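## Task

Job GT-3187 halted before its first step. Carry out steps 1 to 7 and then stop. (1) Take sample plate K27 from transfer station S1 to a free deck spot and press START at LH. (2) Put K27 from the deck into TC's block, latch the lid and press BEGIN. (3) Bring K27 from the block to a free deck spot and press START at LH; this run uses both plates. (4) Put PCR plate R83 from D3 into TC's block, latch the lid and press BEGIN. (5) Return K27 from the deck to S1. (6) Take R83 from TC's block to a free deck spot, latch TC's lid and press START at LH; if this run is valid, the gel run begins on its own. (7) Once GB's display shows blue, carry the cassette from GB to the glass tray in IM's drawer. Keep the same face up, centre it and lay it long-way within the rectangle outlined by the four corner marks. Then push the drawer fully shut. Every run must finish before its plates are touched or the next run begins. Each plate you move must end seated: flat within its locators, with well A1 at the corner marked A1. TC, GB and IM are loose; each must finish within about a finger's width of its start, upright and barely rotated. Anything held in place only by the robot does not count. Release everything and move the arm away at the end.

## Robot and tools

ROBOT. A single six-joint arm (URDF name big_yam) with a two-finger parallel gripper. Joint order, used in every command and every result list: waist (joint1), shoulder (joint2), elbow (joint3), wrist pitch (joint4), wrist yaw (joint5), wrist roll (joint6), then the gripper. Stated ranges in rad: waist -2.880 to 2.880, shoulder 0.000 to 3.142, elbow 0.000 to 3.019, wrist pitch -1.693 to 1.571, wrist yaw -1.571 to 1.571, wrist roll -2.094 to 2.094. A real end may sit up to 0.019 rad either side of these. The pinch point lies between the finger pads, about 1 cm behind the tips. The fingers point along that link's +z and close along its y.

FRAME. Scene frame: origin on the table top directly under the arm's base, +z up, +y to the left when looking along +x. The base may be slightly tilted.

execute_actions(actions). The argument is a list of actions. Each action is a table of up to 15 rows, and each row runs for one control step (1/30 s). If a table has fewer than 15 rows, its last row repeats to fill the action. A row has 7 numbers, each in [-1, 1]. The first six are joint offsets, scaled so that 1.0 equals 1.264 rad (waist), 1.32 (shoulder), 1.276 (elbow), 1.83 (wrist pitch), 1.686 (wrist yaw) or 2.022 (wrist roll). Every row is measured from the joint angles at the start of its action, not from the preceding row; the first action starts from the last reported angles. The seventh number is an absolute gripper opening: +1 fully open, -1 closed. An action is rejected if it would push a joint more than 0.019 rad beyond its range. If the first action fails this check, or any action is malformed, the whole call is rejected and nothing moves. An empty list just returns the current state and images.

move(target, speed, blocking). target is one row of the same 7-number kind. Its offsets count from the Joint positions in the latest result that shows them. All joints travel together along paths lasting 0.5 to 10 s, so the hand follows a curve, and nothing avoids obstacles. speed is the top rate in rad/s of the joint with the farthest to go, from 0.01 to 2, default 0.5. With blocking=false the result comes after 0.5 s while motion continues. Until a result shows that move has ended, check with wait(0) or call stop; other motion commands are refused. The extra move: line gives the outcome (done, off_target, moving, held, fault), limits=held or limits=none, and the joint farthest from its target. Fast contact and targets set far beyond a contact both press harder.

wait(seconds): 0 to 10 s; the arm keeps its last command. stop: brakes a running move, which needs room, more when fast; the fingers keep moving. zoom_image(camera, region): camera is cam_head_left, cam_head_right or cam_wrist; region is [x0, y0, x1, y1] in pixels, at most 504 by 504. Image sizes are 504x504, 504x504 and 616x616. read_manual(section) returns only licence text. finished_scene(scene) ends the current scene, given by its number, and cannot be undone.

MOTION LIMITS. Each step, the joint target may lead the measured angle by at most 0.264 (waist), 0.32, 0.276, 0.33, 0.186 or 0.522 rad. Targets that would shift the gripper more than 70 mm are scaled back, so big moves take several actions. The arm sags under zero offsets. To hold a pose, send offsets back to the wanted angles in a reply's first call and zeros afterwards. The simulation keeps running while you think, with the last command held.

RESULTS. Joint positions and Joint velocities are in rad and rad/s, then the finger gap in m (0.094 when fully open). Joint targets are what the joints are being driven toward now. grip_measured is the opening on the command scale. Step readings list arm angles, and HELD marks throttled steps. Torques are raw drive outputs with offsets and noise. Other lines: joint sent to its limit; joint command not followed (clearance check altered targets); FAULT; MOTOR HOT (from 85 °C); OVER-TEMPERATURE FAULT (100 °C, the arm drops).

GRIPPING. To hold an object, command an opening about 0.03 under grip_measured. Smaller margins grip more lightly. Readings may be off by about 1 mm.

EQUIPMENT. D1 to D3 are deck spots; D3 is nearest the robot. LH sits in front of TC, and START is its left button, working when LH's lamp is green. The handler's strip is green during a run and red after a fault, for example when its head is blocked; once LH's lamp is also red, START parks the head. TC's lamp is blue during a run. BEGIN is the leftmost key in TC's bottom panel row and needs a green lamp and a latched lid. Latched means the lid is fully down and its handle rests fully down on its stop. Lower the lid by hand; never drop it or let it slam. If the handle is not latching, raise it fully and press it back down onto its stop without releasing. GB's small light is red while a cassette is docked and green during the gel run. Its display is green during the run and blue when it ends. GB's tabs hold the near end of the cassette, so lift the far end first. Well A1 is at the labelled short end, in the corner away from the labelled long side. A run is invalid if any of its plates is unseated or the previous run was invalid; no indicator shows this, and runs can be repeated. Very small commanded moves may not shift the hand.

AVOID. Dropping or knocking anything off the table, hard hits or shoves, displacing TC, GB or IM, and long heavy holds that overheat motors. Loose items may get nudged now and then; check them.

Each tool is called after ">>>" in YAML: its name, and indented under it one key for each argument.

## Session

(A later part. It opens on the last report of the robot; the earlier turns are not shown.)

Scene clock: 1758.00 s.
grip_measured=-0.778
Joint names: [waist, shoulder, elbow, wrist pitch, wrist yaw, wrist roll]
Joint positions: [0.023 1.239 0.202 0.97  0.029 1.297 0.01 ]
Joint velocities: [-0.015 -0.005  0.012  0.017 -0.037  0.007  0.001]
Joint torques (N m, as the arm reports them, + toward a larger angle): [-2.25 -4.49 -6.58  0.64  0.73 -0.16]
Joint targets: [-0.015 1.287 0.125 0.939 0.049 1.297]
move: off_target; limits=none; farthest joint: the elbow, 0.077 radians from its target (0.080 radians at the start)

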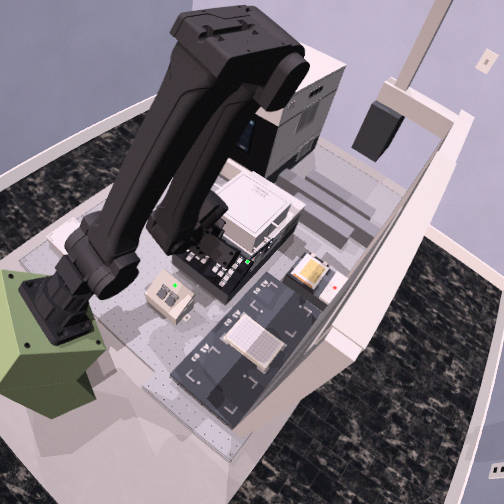

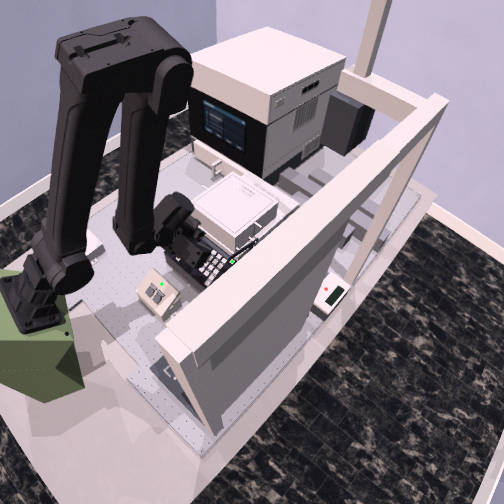

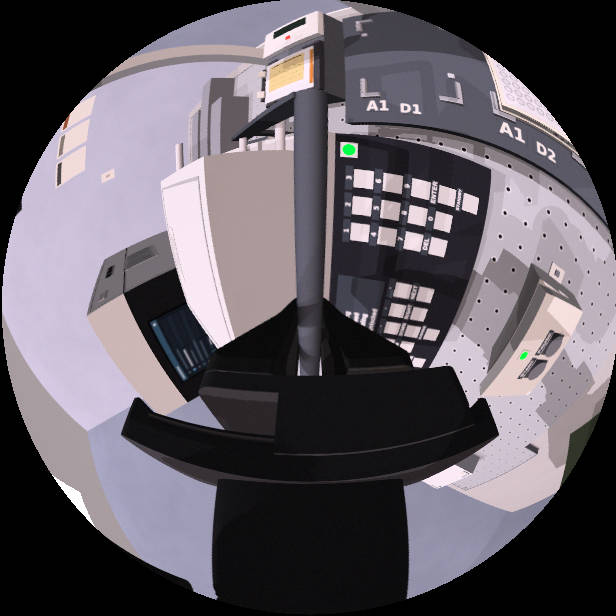

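>>> move:
  target: [0.0, 0.004, 0.0, 0.0, 0.0, 0.0, -0.79]
  speed: 0.03

>>> move:
  target: [0.0, 0.004, 0.0, 0.0, 0.0, 0.0, -0.45]
  speed: 0.03

>>> move:
  target: [0.003, -0.156, -0.0807, -0.060, 0.0083, 0.0, -0.45]
  speed: 0.15

Scene clock: 1761.47 s.
grip_measured=-0.778
Joint names: [waist, shoulder, elbow, wrist pitch, wrist yaw, wrist roll]
Joint positions: [0.023 1.238 0.204 0.972 0.026 1.297 0.01 ]
Joint velocities: [-0.005  0.005  0.002 -0.022 -0.037 -0.007 -0.001]
Joint torques (N m, as the arm reports them, + toward a larger angle): [ 1.57 -8.2  -0.57  1.84  0.11 -0.18]
Joint targets: [0.023 1.244 0.202 0.971 0.029 1.297]
move: done; limits=none; farthest joint: the shoulder, 0.006 radians from its target (0.006 radians at the start)

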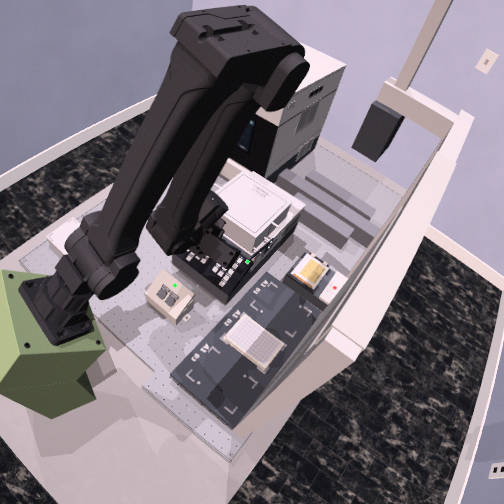

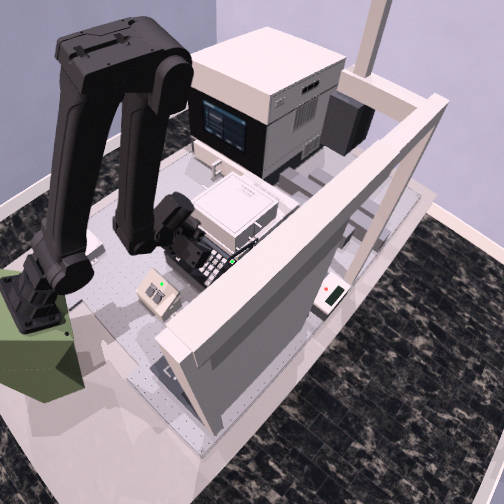

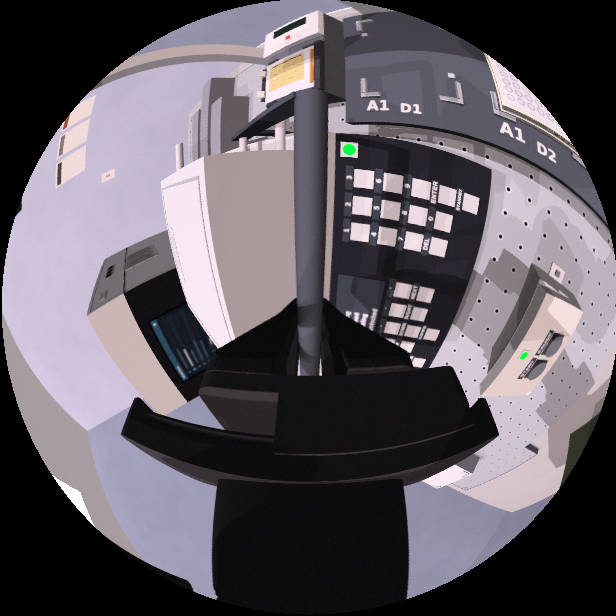

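Scene clock: 1762.17 s.
grip_measured=-0.451
Joint names: [waist, shoulder, elbow, wrist pitch, wrist yaw, wrist roll]
Joint positions: [0.023 1.238 0.204 0.972 0.026 1.297 0.026]
Joint velocities: [ 0.005 -0.005 -0.002  0.002  0.037 -0.037  0.   ]
Joint torques (N m, as the arm reports them, + toward a larger angle): [ 1.37 -8.7  -0.52  1.82  0.05 -0.15]
Joint targets: [0.023 1.243 0.204 0.972 0.026 1.297]
move: done; limits=none; farthest joint: the shoulder, 0.005 radians from its target (0.005 radians at the start)

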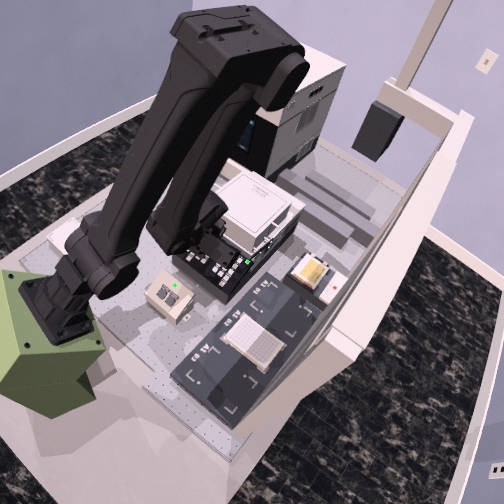

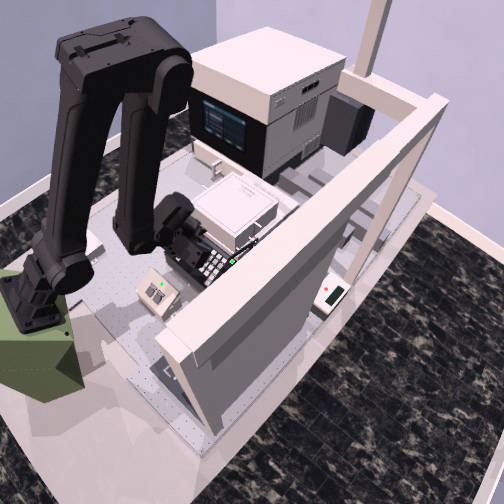

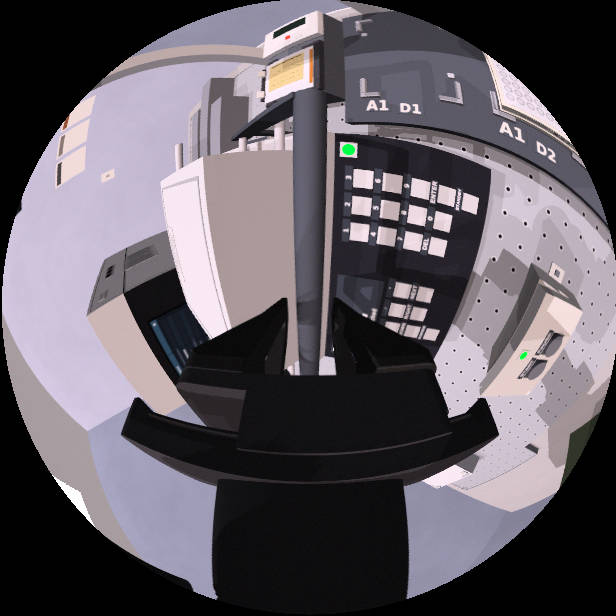

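Scene clock: 1763.87 s.
grip_measured=-0.451
Joint names: [waist, shoulder, elbow, wrist pitch, wrist yaw, wrist roll]
Joint positions: [0.023 1.042 0.107 0.874 0.037 1.297 0.026]
Joint velocities: [-0.005  0.005 -0.012 -0.002 -0.022 -0.007  0.001]
Joint torques (N m, as the arm reports them, + toward a larger angle): [ 1.3  -7.7   0.06  1.51  0.14 -0.14]
Joint targets: [0.027 1.032 0.101 0.863 0.040 1.297]
move: done; limits=none; farthest joint: the wrist pitch, 0.011 radians from its target (0.110 radians at the start)

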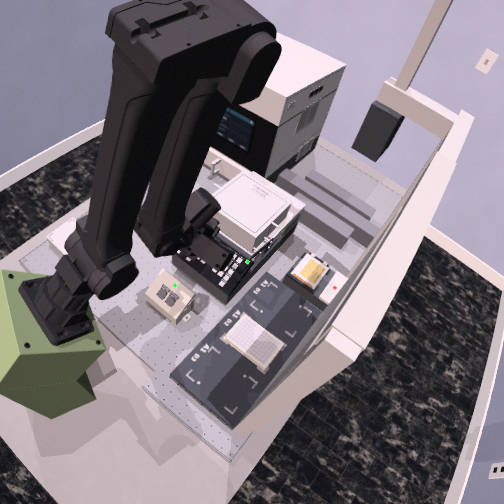

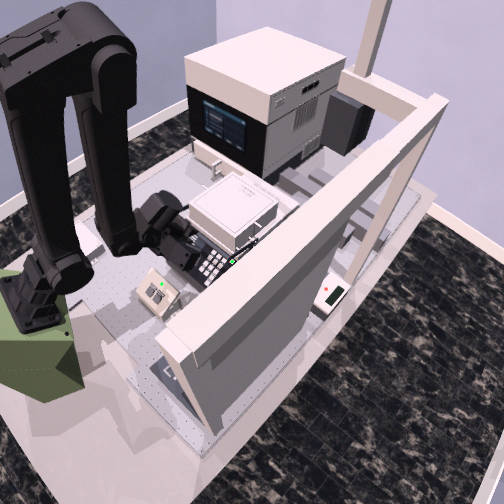

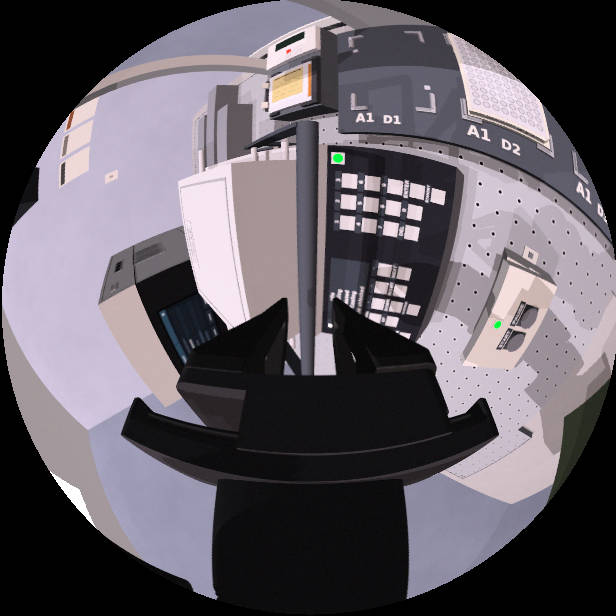

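>>> move:
  target: [0.2753, 0.0992, 0.1238, -0.2962, 0.2325, 0.1241, -1.0]
  speed: 0.35

Scene clock: 1768.17 s.
grip_measured=-0.996
Joint names: [waist, shoulder, elbow, wrist pitch, wrist yaw, wrist roll]
Joint positions: [0.363 1.157 0.253 0.342 0.426 1.531 0.   ]
Joint velocities: [-0.005  0.005  0.007  0.002  0.007 -0.022  0.   ]
Joint torques (N m, as the arm reports them, + toward a larger angle): [ 3.37 -5.62  1.77  0.87  0.25  0.02]
Joint targets: [0.371 1.173 0.265 0.331 0.429 1.547]
move: done; limits=none; farthest joint: the wrist roll, 0.017 radians from its target (0.251 radians at the start)

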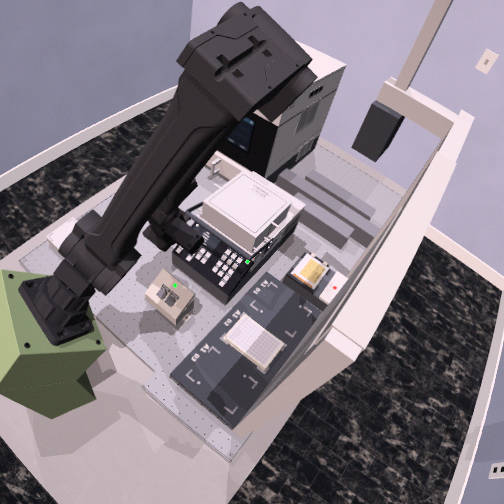

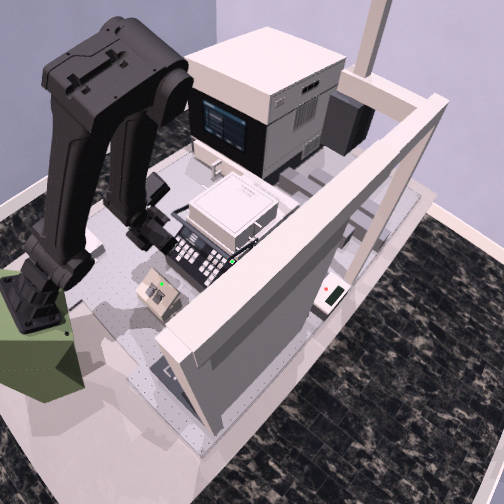

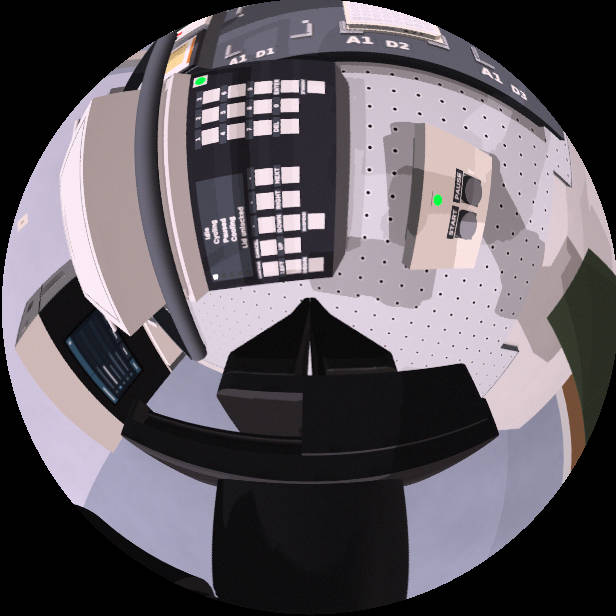

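>>> move:
  target: [-0.0823, 0.2485, 0.058, 0.1574, -0.048, -0.0321, -1.0]
  speed: 0.2

Scene clock: 1773.93 s.
grip_measured=-0.996
Joint names: [waist, shoulder, elbow, wrist pitch, wrist yaw, wrist roll]
Joint positions: [0.271 1.47  0.321 0.616 0.348 1.482 0.   ]
Joint velocities: [ 0.005 -0.015 -0.007  0.007 -0.022  0.051 -0.001]
Joint torques (N m, as the arm reports them, + toward a larger angle): [ 2.21 -8.03 -1.11  1.63  0.02 -0.33]
Joint targets: [0.259 1.485 0.327 0.630 0.345 1.466]
move: done; limits=none; farthest joint: the wrist roll, 0.016 radians from its target (0.065 radians at the start)

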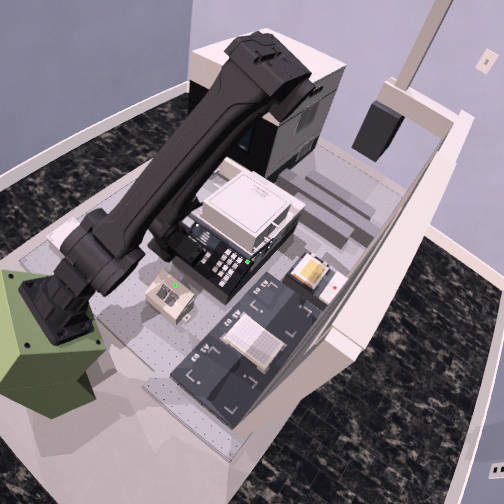

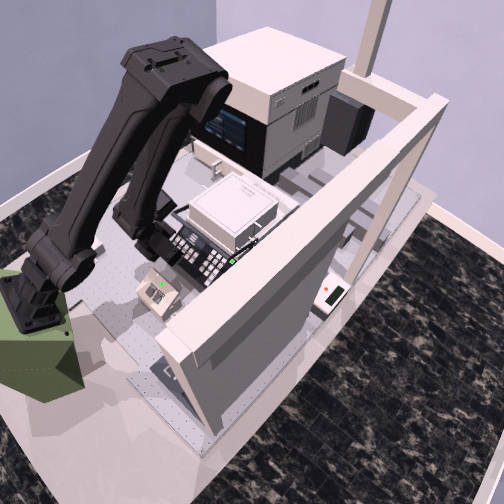

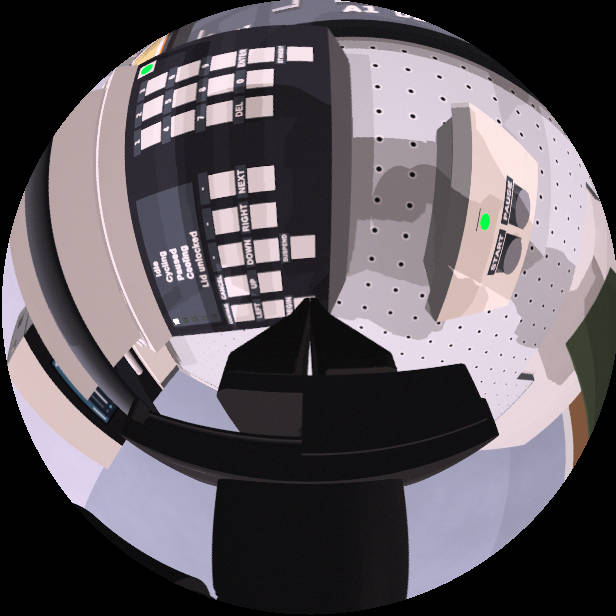

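>>> move:
  target: [-0.0174, 0.0364, 0.0157, 0.0208, -0.0071, -0.0079, -1.0]
  speed: 0.05

Scene clock: 1776.87 s.
grip_measured=-0.996
Joint names: [waist, shoulder, elbow, wrist pitch, wrist yaw, wrist roll]
Joint positions: [0.266 1.494 0.331 0.641 0.339 1.482 0.   ]
Joint velocities: [-0.015 -0.034  0.002 -0.017  0.007 -0.051 -0.   ]
Joint torques (N m, as the arm reports them, + toward a larger angle): [ 1.81 -7.08 -0.74  1.76  0.03 -0.28]
Joint targets: [0.249 1.518 0.341 0.654 0.336 1.467]
move: off_target; limits=none; farthest joint: the shoulder, 0.024 radians from its target (0.048 radians at the start)

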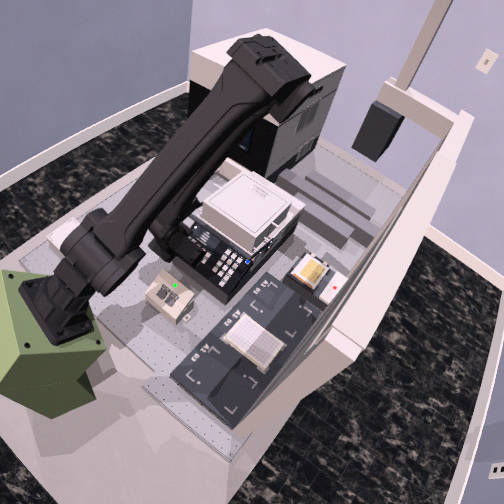

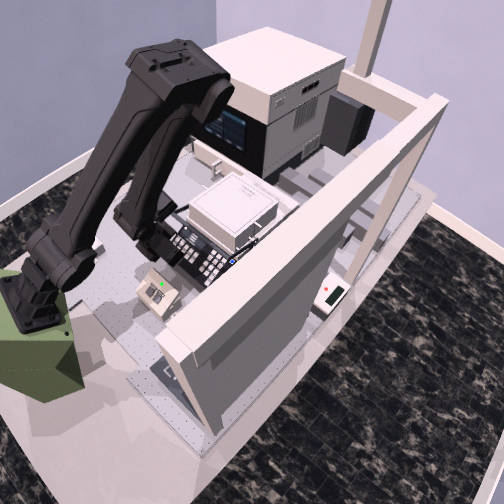

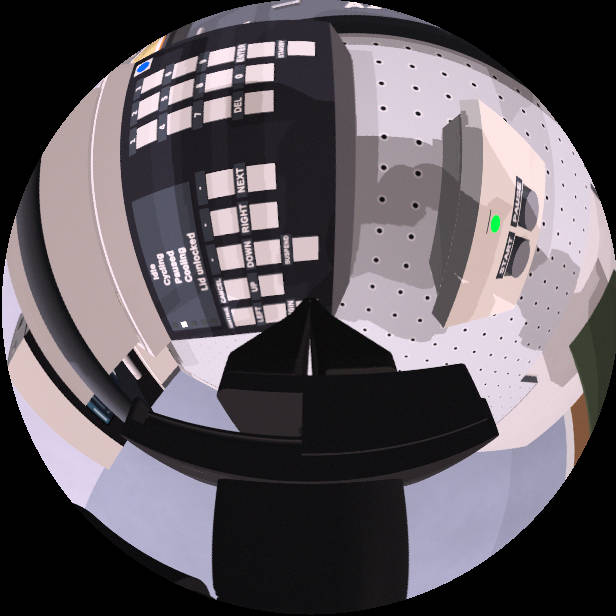

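>>> move:
  target: [0.0823, -0.2636, -0.069, -0.1689, 0.0534, 0.0326, -1.0]
  speed: 0.4

>>> move:
  target: [-0.209, 0.0, -0.049, -0.122, -0.106, -0.031, -1.0]
  speed: 0.4

Scene clock: 1790.87 s.
grip_measured=-0.996
Joint names: [waist, shoulder, elbow, wrist pitch, wrist yaw, wrist roll]
Joint positions: [0.36  1.151 0.248 0.343 0.426 1.531 0.   ]
Joint velocities: [-0.005  0.005  0.002 -0.002  0.066 -0.007 -0.   ]
Joint torques (N m, as the arm reports them, + toward a larger angle): [ 3.49 -7.49  0.41  0.69  0.26  0.04]
Joint targets: [0.370 1.146 0.243 0.332 0.429 1.548]
move: done; limits=none; farthest joint: the wrist roll, 0.017 radians from its target (0.066 radians at the start)

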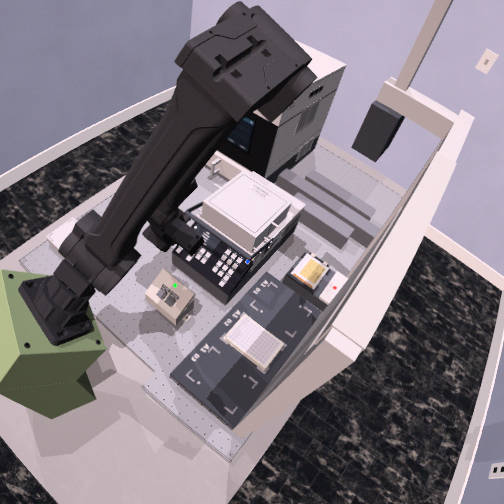

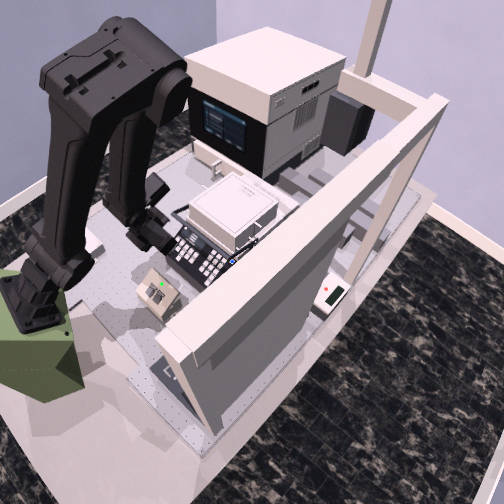

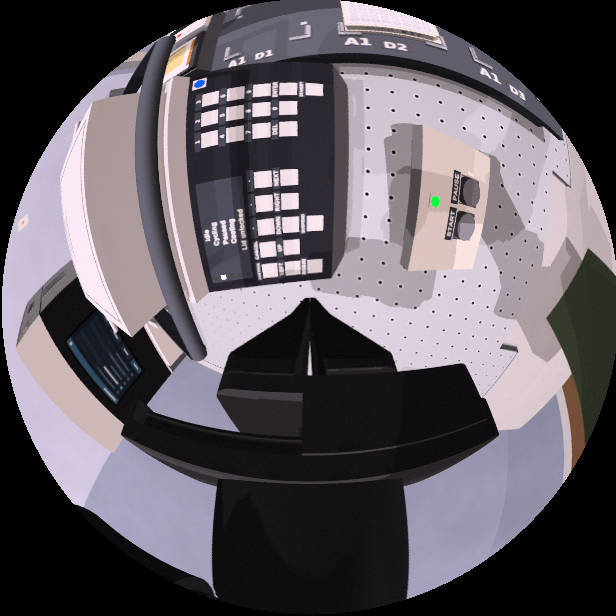

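Scene clock: 1792.07 s.
grip_measured=-0.996
Joint names: [waist, shoulder, elbow, wrist pitch, wrist yaw, wrist roll]
Joint positions: [0.103 1.151 0.188 0.129 0.251 1.485 0.   ]
Joint velocities: [-0.005  0.005 -0.007 -0.007  0.022  0.037  0.   ]
Joint torques (N m, as the arm reports them, + toward a larger angle): [ 0.53 -6.5  -1.08  0.14  0.03 -0.28]
Joint targets: [0.096 1.151 0.185 0.119 0.248 1.469]
move: done; limits=none; farthest joint: the wrist roll, 0.017 radians from its target (0.063 radians at the start)

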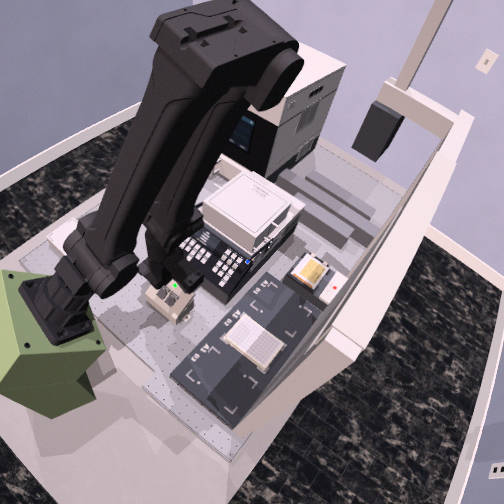

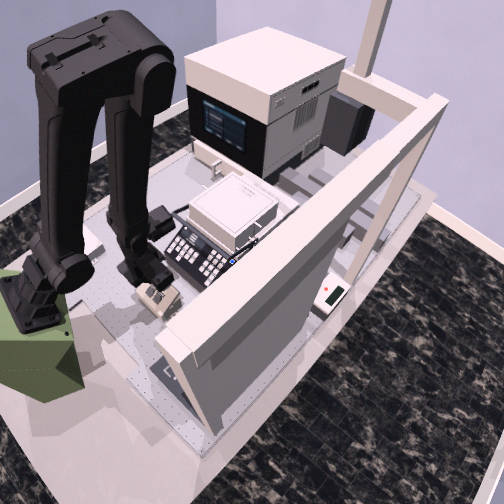

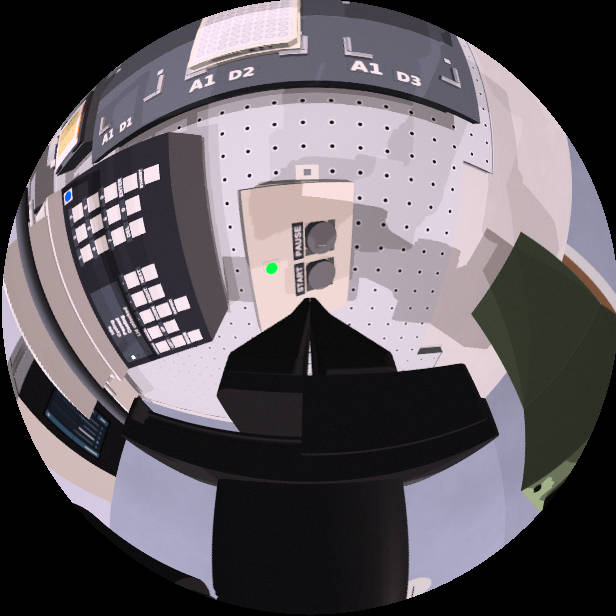

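>>> move:
  target: [-0.5657, -0.1182, 0.2618, -0.1913, -0.1548, -0.2636, -1.0]
  speed: 0.5

Scene clock: 1796.77 s.
grip_measured=-0.996
Joint names: [waist, shoulder, elbow, wrist pitch, wrist yaw, wrist roll]
Joint positions: [-0.609  1.004  0.506 -0.211 -0.007  0.969  0.   ]
Joint velocities: [-0.005 -0.005  0.012 -0.002 -0.037  0.007 -0.   ]
Joint torques (N m, as the arm reports them, + toward a larger angle): [ -2.23 -10.46   4.71   0.46   0.16  -0.27]
Joint targets: [-0.612 0.995 0.522 -0.221 -0.010 0.952]
move: done; limits=none; farthest joint: the wrist roll, 0.017 radians from its target (0.533 radians at the start)

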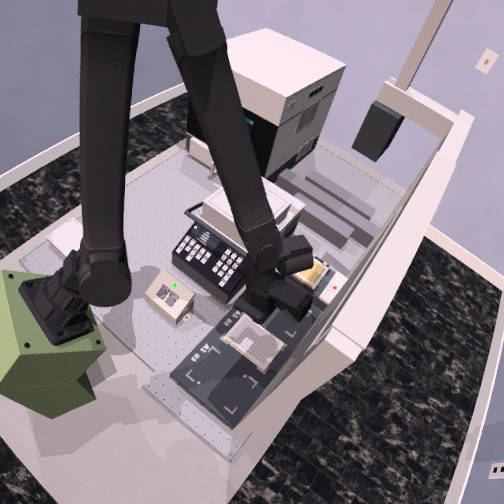

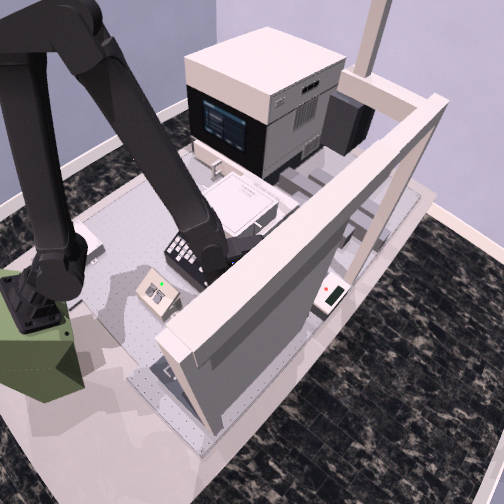

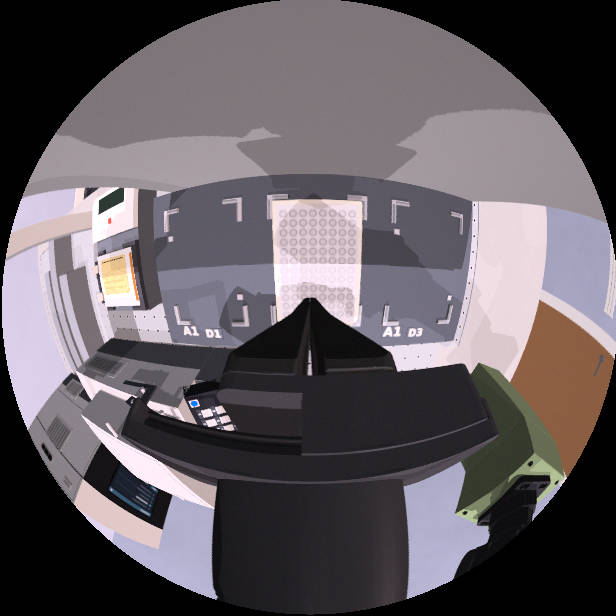

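>>> move:
  target: [0.0467, 0.2273, -0.0227, 0.1792, 0.0219, 0.0198, 1.0]
  speed: 0.25

Scene clock: 1801.03 s.
grip_measured=+1.000
Joint names: [waist, shoulder, elbow, wrist pitch, wrist yaw, wrist roll]
Joint positions: [-0.562  1.288  0.482  0.105  0.027  0.992  0.094]
Joint velocities: [-0.005 -0.015 -0.012 -0.007  0.037  0.037  0.   ]
Joint torques (N m, as the arm reports them, + toward a larger angle): [-1.22 -9.72  0.26  1.43  0.41  0.12]
Joint targets: [-0.550 1.303 0.477 0.117 0.030 1.008]
move: done; limits=none; farthest joint: the wrist roll, 0.017 radians from its target (0.041 radians at the start)

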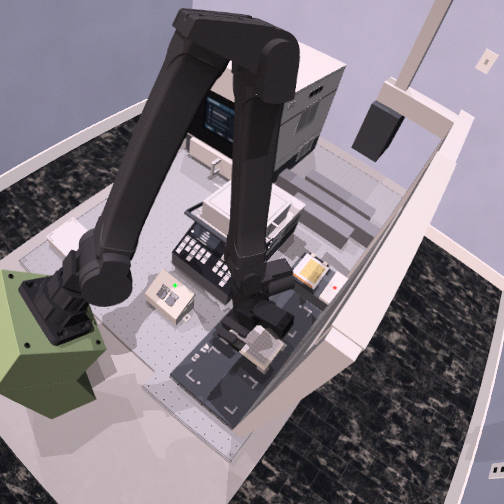

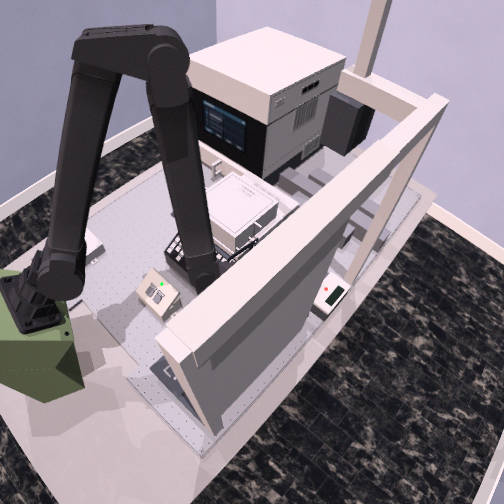

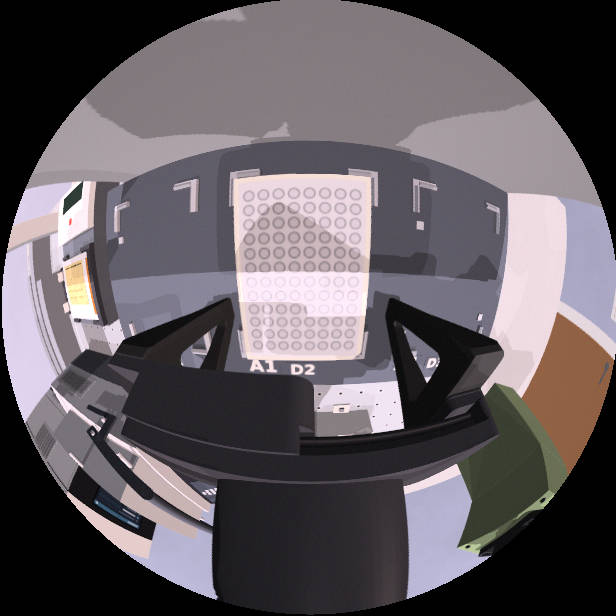

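>>> move:
  target: [0.009, 0.011, 0.0165, 0.0065, 0.0018, 0.008, 1.0]
  speed: 0.05

Scene clock: 1804.40 s.
grip_measured=+1.000
Joint names: [waist, shoulder, elbow, wrist pitch, wrist yaw, wrist roll]
Joint positions: [-0.562  1.288  0.494  0.105  0.027  0.993  0.094]
Joint velocities: [-0.005  0.005  0.002 -0.012 -0.007  0.037  0.   ]
Joint torques (N m, as the arm reports them, + toward a larger angle): [ -0.83 -10.11   1.48   1.44   0.4    0.11]
Joint targets: [-0.550 1.303 0.503 0.117 0.030 1.008]
move: done; limits=none; farthest joint: the wrist roll, 0.016 radians from its target (0.016 radians at the start)

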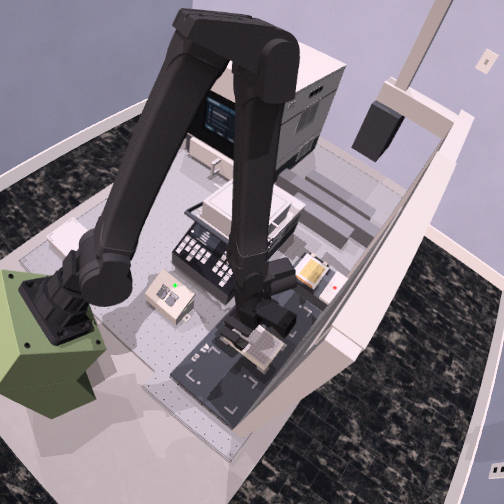

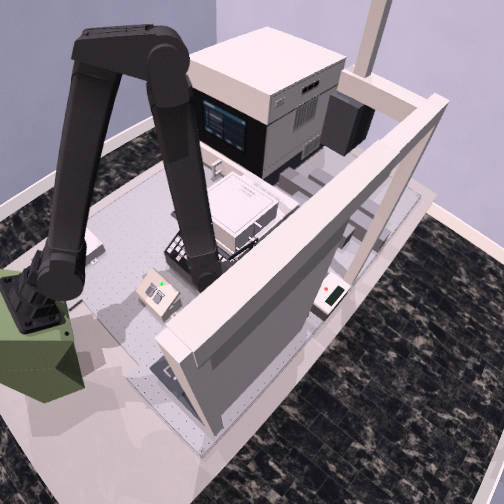

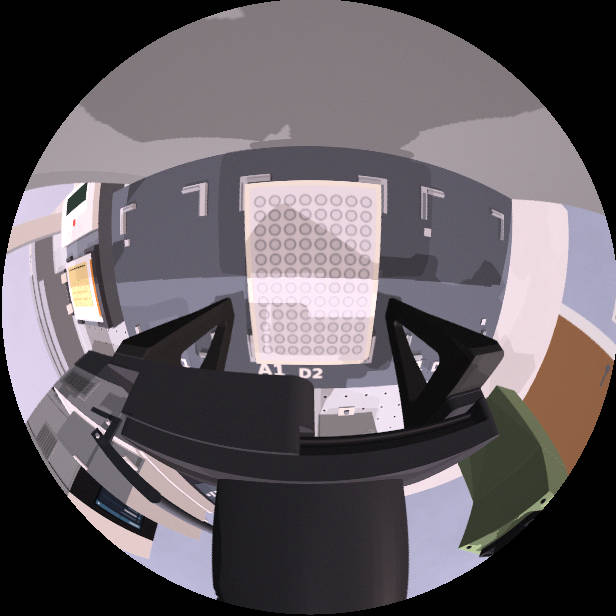

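>>> move:
  target: [0.0214, 0.056, 0.0016, 0.0372, 0.0083, 0.0114, 1.0]
  speed: 0.07

>>> zoom_image:
  camera: "cam_wrist"
  region: [190, 130, 430, 370]

Scene clock: 1807.83 s.
grip_measured=+1.000
Joint names: [waist, shoulder, elbow, wrist pitch, wrist yaw, wrist roll]
Joint positions: [-0.546  1.343  0.494  0.16   0.038  0.999  0.094]
Joint velocities: [-0.005 -0.024 -0.012 -0.002 -0.051  0.007  0.   ]
Joint torques (N m, as the arm reports them, + toward a larger angle): [-0.92 -9.16  0.36  1.52  0.38  0.09]
Joint targets: [-0.534 1.362 0.496 0.173 0.041 1.016]
move: done; limits=none; farthest joint: the shoulder, 0.019 radians from its target (0.074 radians at the start)

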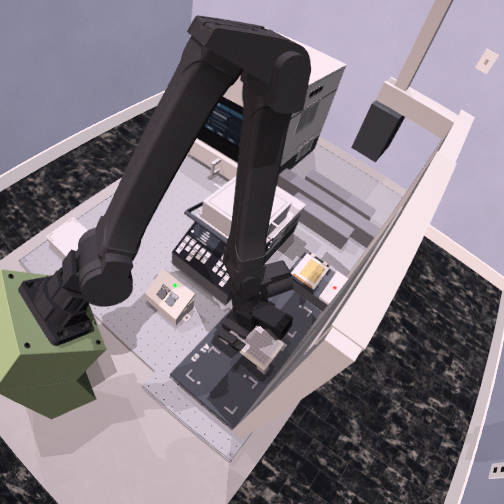

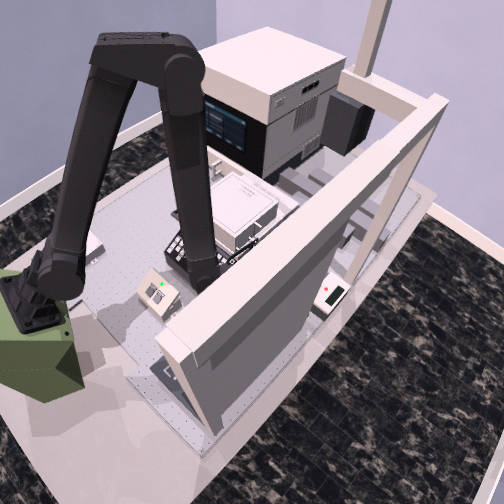

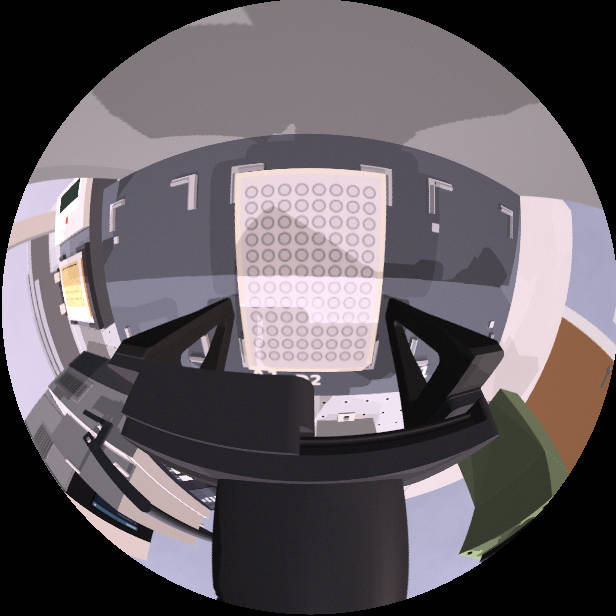

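Region (190, 130, 430, 370) of cam_wrist's 616x616 image, scaled by 2.100, with more detail than that image has.

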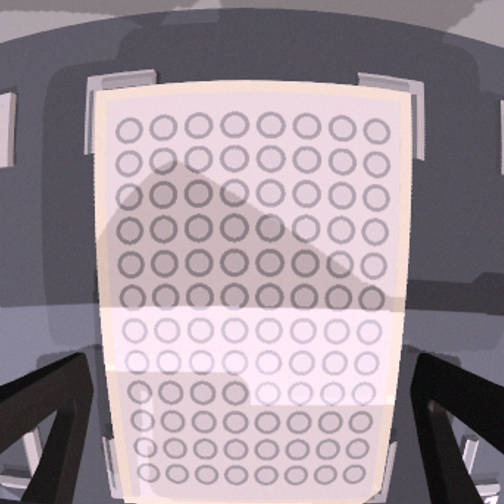

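>>> move:
  target: [0.008, 0.012, 0.0016, 0.006, 0.0015, 0.007, 0.638]
  speed: 0.05

>>> move:
  target: [-0.0214, -0.0492, -0.0086, -0.0361, -0.0083, -0.0109, 0.638]
  speed: 0.07

>>> move:
  target: [-0.0403, -0.2227, 0.0204, -0.178, -0.0219, -0.0203, 0.638]
  speed: 0.3

Scene clock: 1812.33 s.
grip_measured=+0.668
Joint names: [waist, shoulder, elbow, wrist pitch, wrist yaw, wrist roll]
Joint positions: [-0.546  1.343  0.494  0.16   0.038  1.     0.078]
Joint velocities: [ 0.005  0.005 -0.012 -0.012 -0.051 -0.037 -0.001]
Joint torques (N m, as the arm reports them, + toward a larger angle): [-1.38 -9.84  0.4   1.35  0.35  0.06]
Joint targets: [-0.536 1.359 0.496 0.171 0.040 1.014]
move: done; limits=none; farthest joint: the shoulder, 0.016 radians from its target (0.016 radians at the start)

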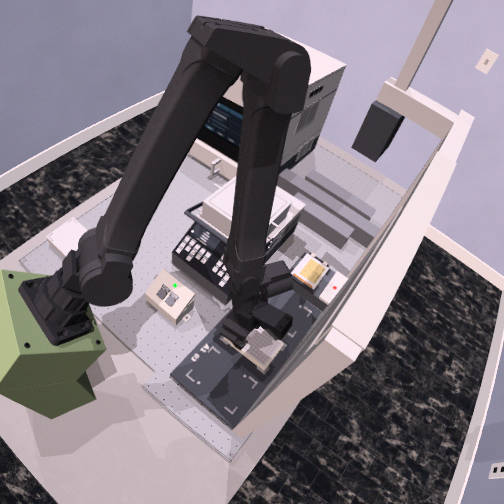

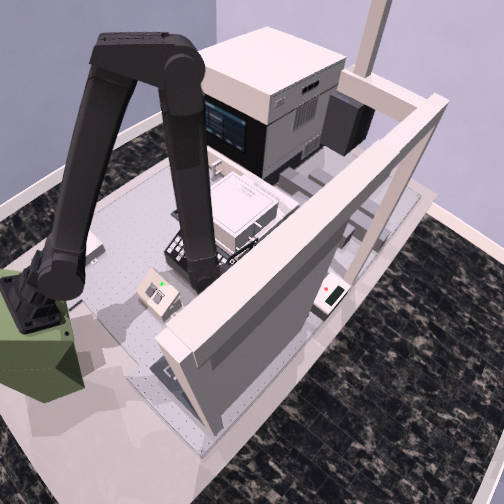

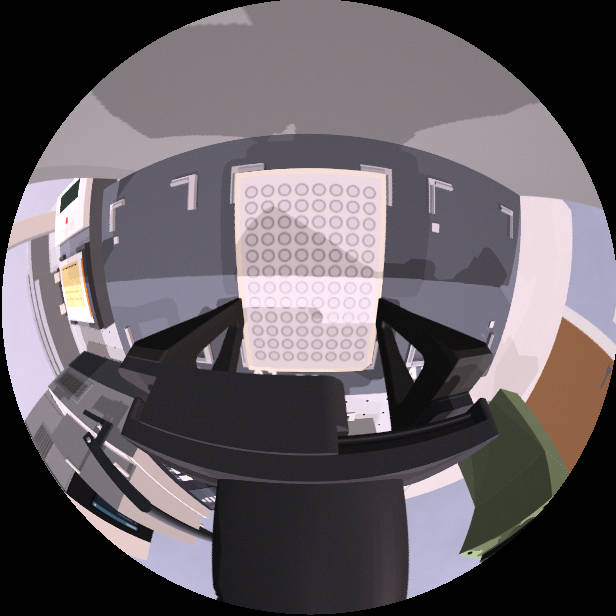

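Scene clock: 1813.60 s.
grip_measured=+0.668
Joint names: [waist, shoulder, elbow, wrist pitch, wrist yaw, wrist roll]
Joint positions: [-0.562  1.291  0.489  0.104  0.027  0.994  0.078]
Joint velocities: [-0.005 -0.005 -0.012  0.002  0.037 -0.051  0.001]
Joint torques (N m, as the arm reports them, + toward a larger angle): [ -3.   -12.     0.14   0.5    0.15  -0.28]
Joint targets: [-0.573 1.278 0.483 0.094 0.024 0.978]
move: done; limits=none; farthest joint: the wrist roll, 0.016 radians from its target (0.022 radians at the start)

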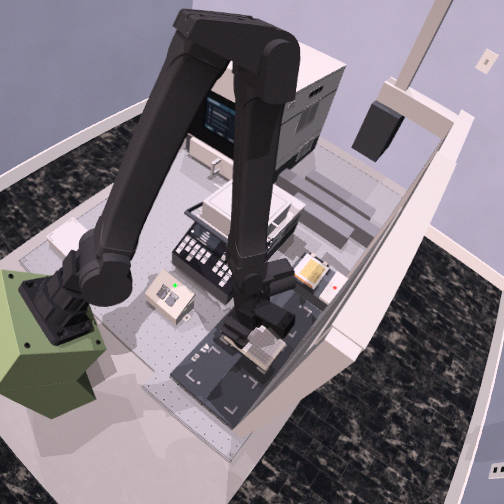

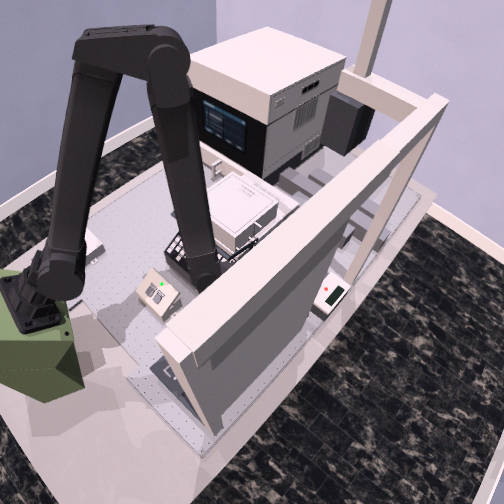

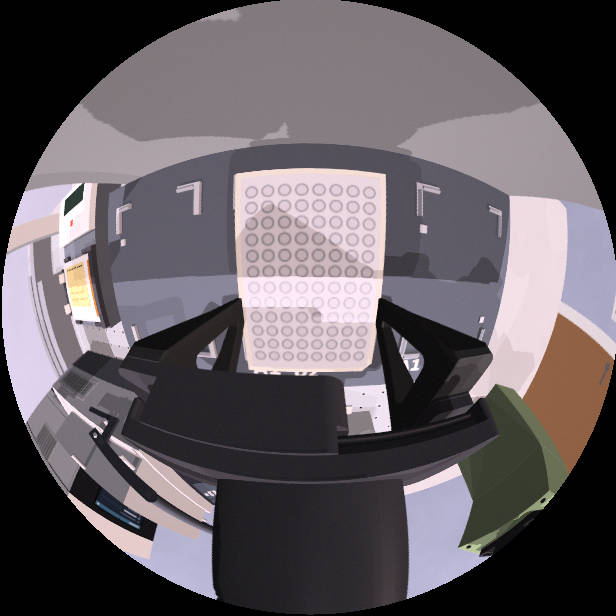

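Scene clock: 1815.10 s.
grip_measured=+0.668
Joint names: [waist, shoulder, elbow, wrist pitch, wrist yaw, wrist roll]
Joint positions: [-0.603  1.004  0.491 -0.211 -0.007  0.969  0.078]
Joint velocities: [ 0.005 -0.015  0.002  0.002  0.007 -0.081  0.002]
Joint torques (N m, as the arm reports them, + toward a larger angle): [ -2.87 -10.36   5.23   0.4    0.18  -0.26]
Joint targets: [-0.613 0.997 0.515 -0.222 -0.010 0.953]
move: off_target; limits=none; farthest joint: the elbow, 0.024 radians from its target (0.026 radians at the start)

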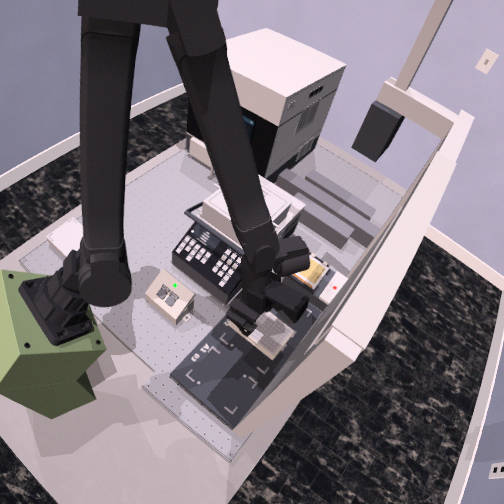

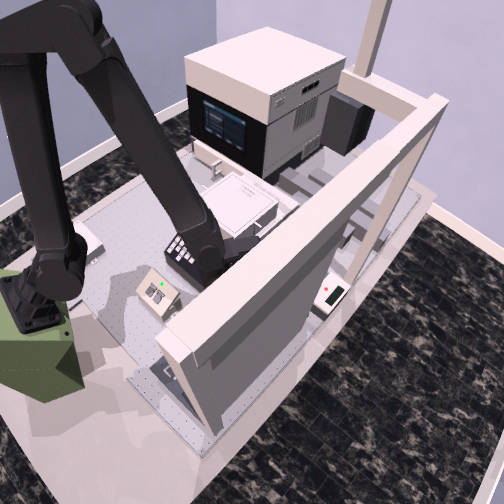

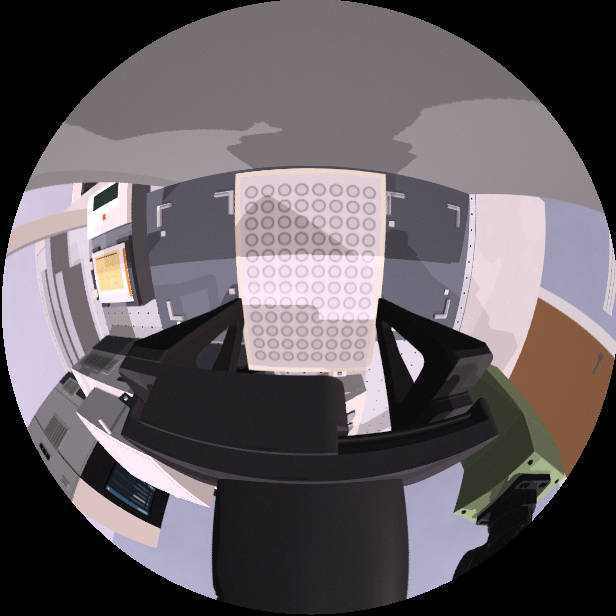

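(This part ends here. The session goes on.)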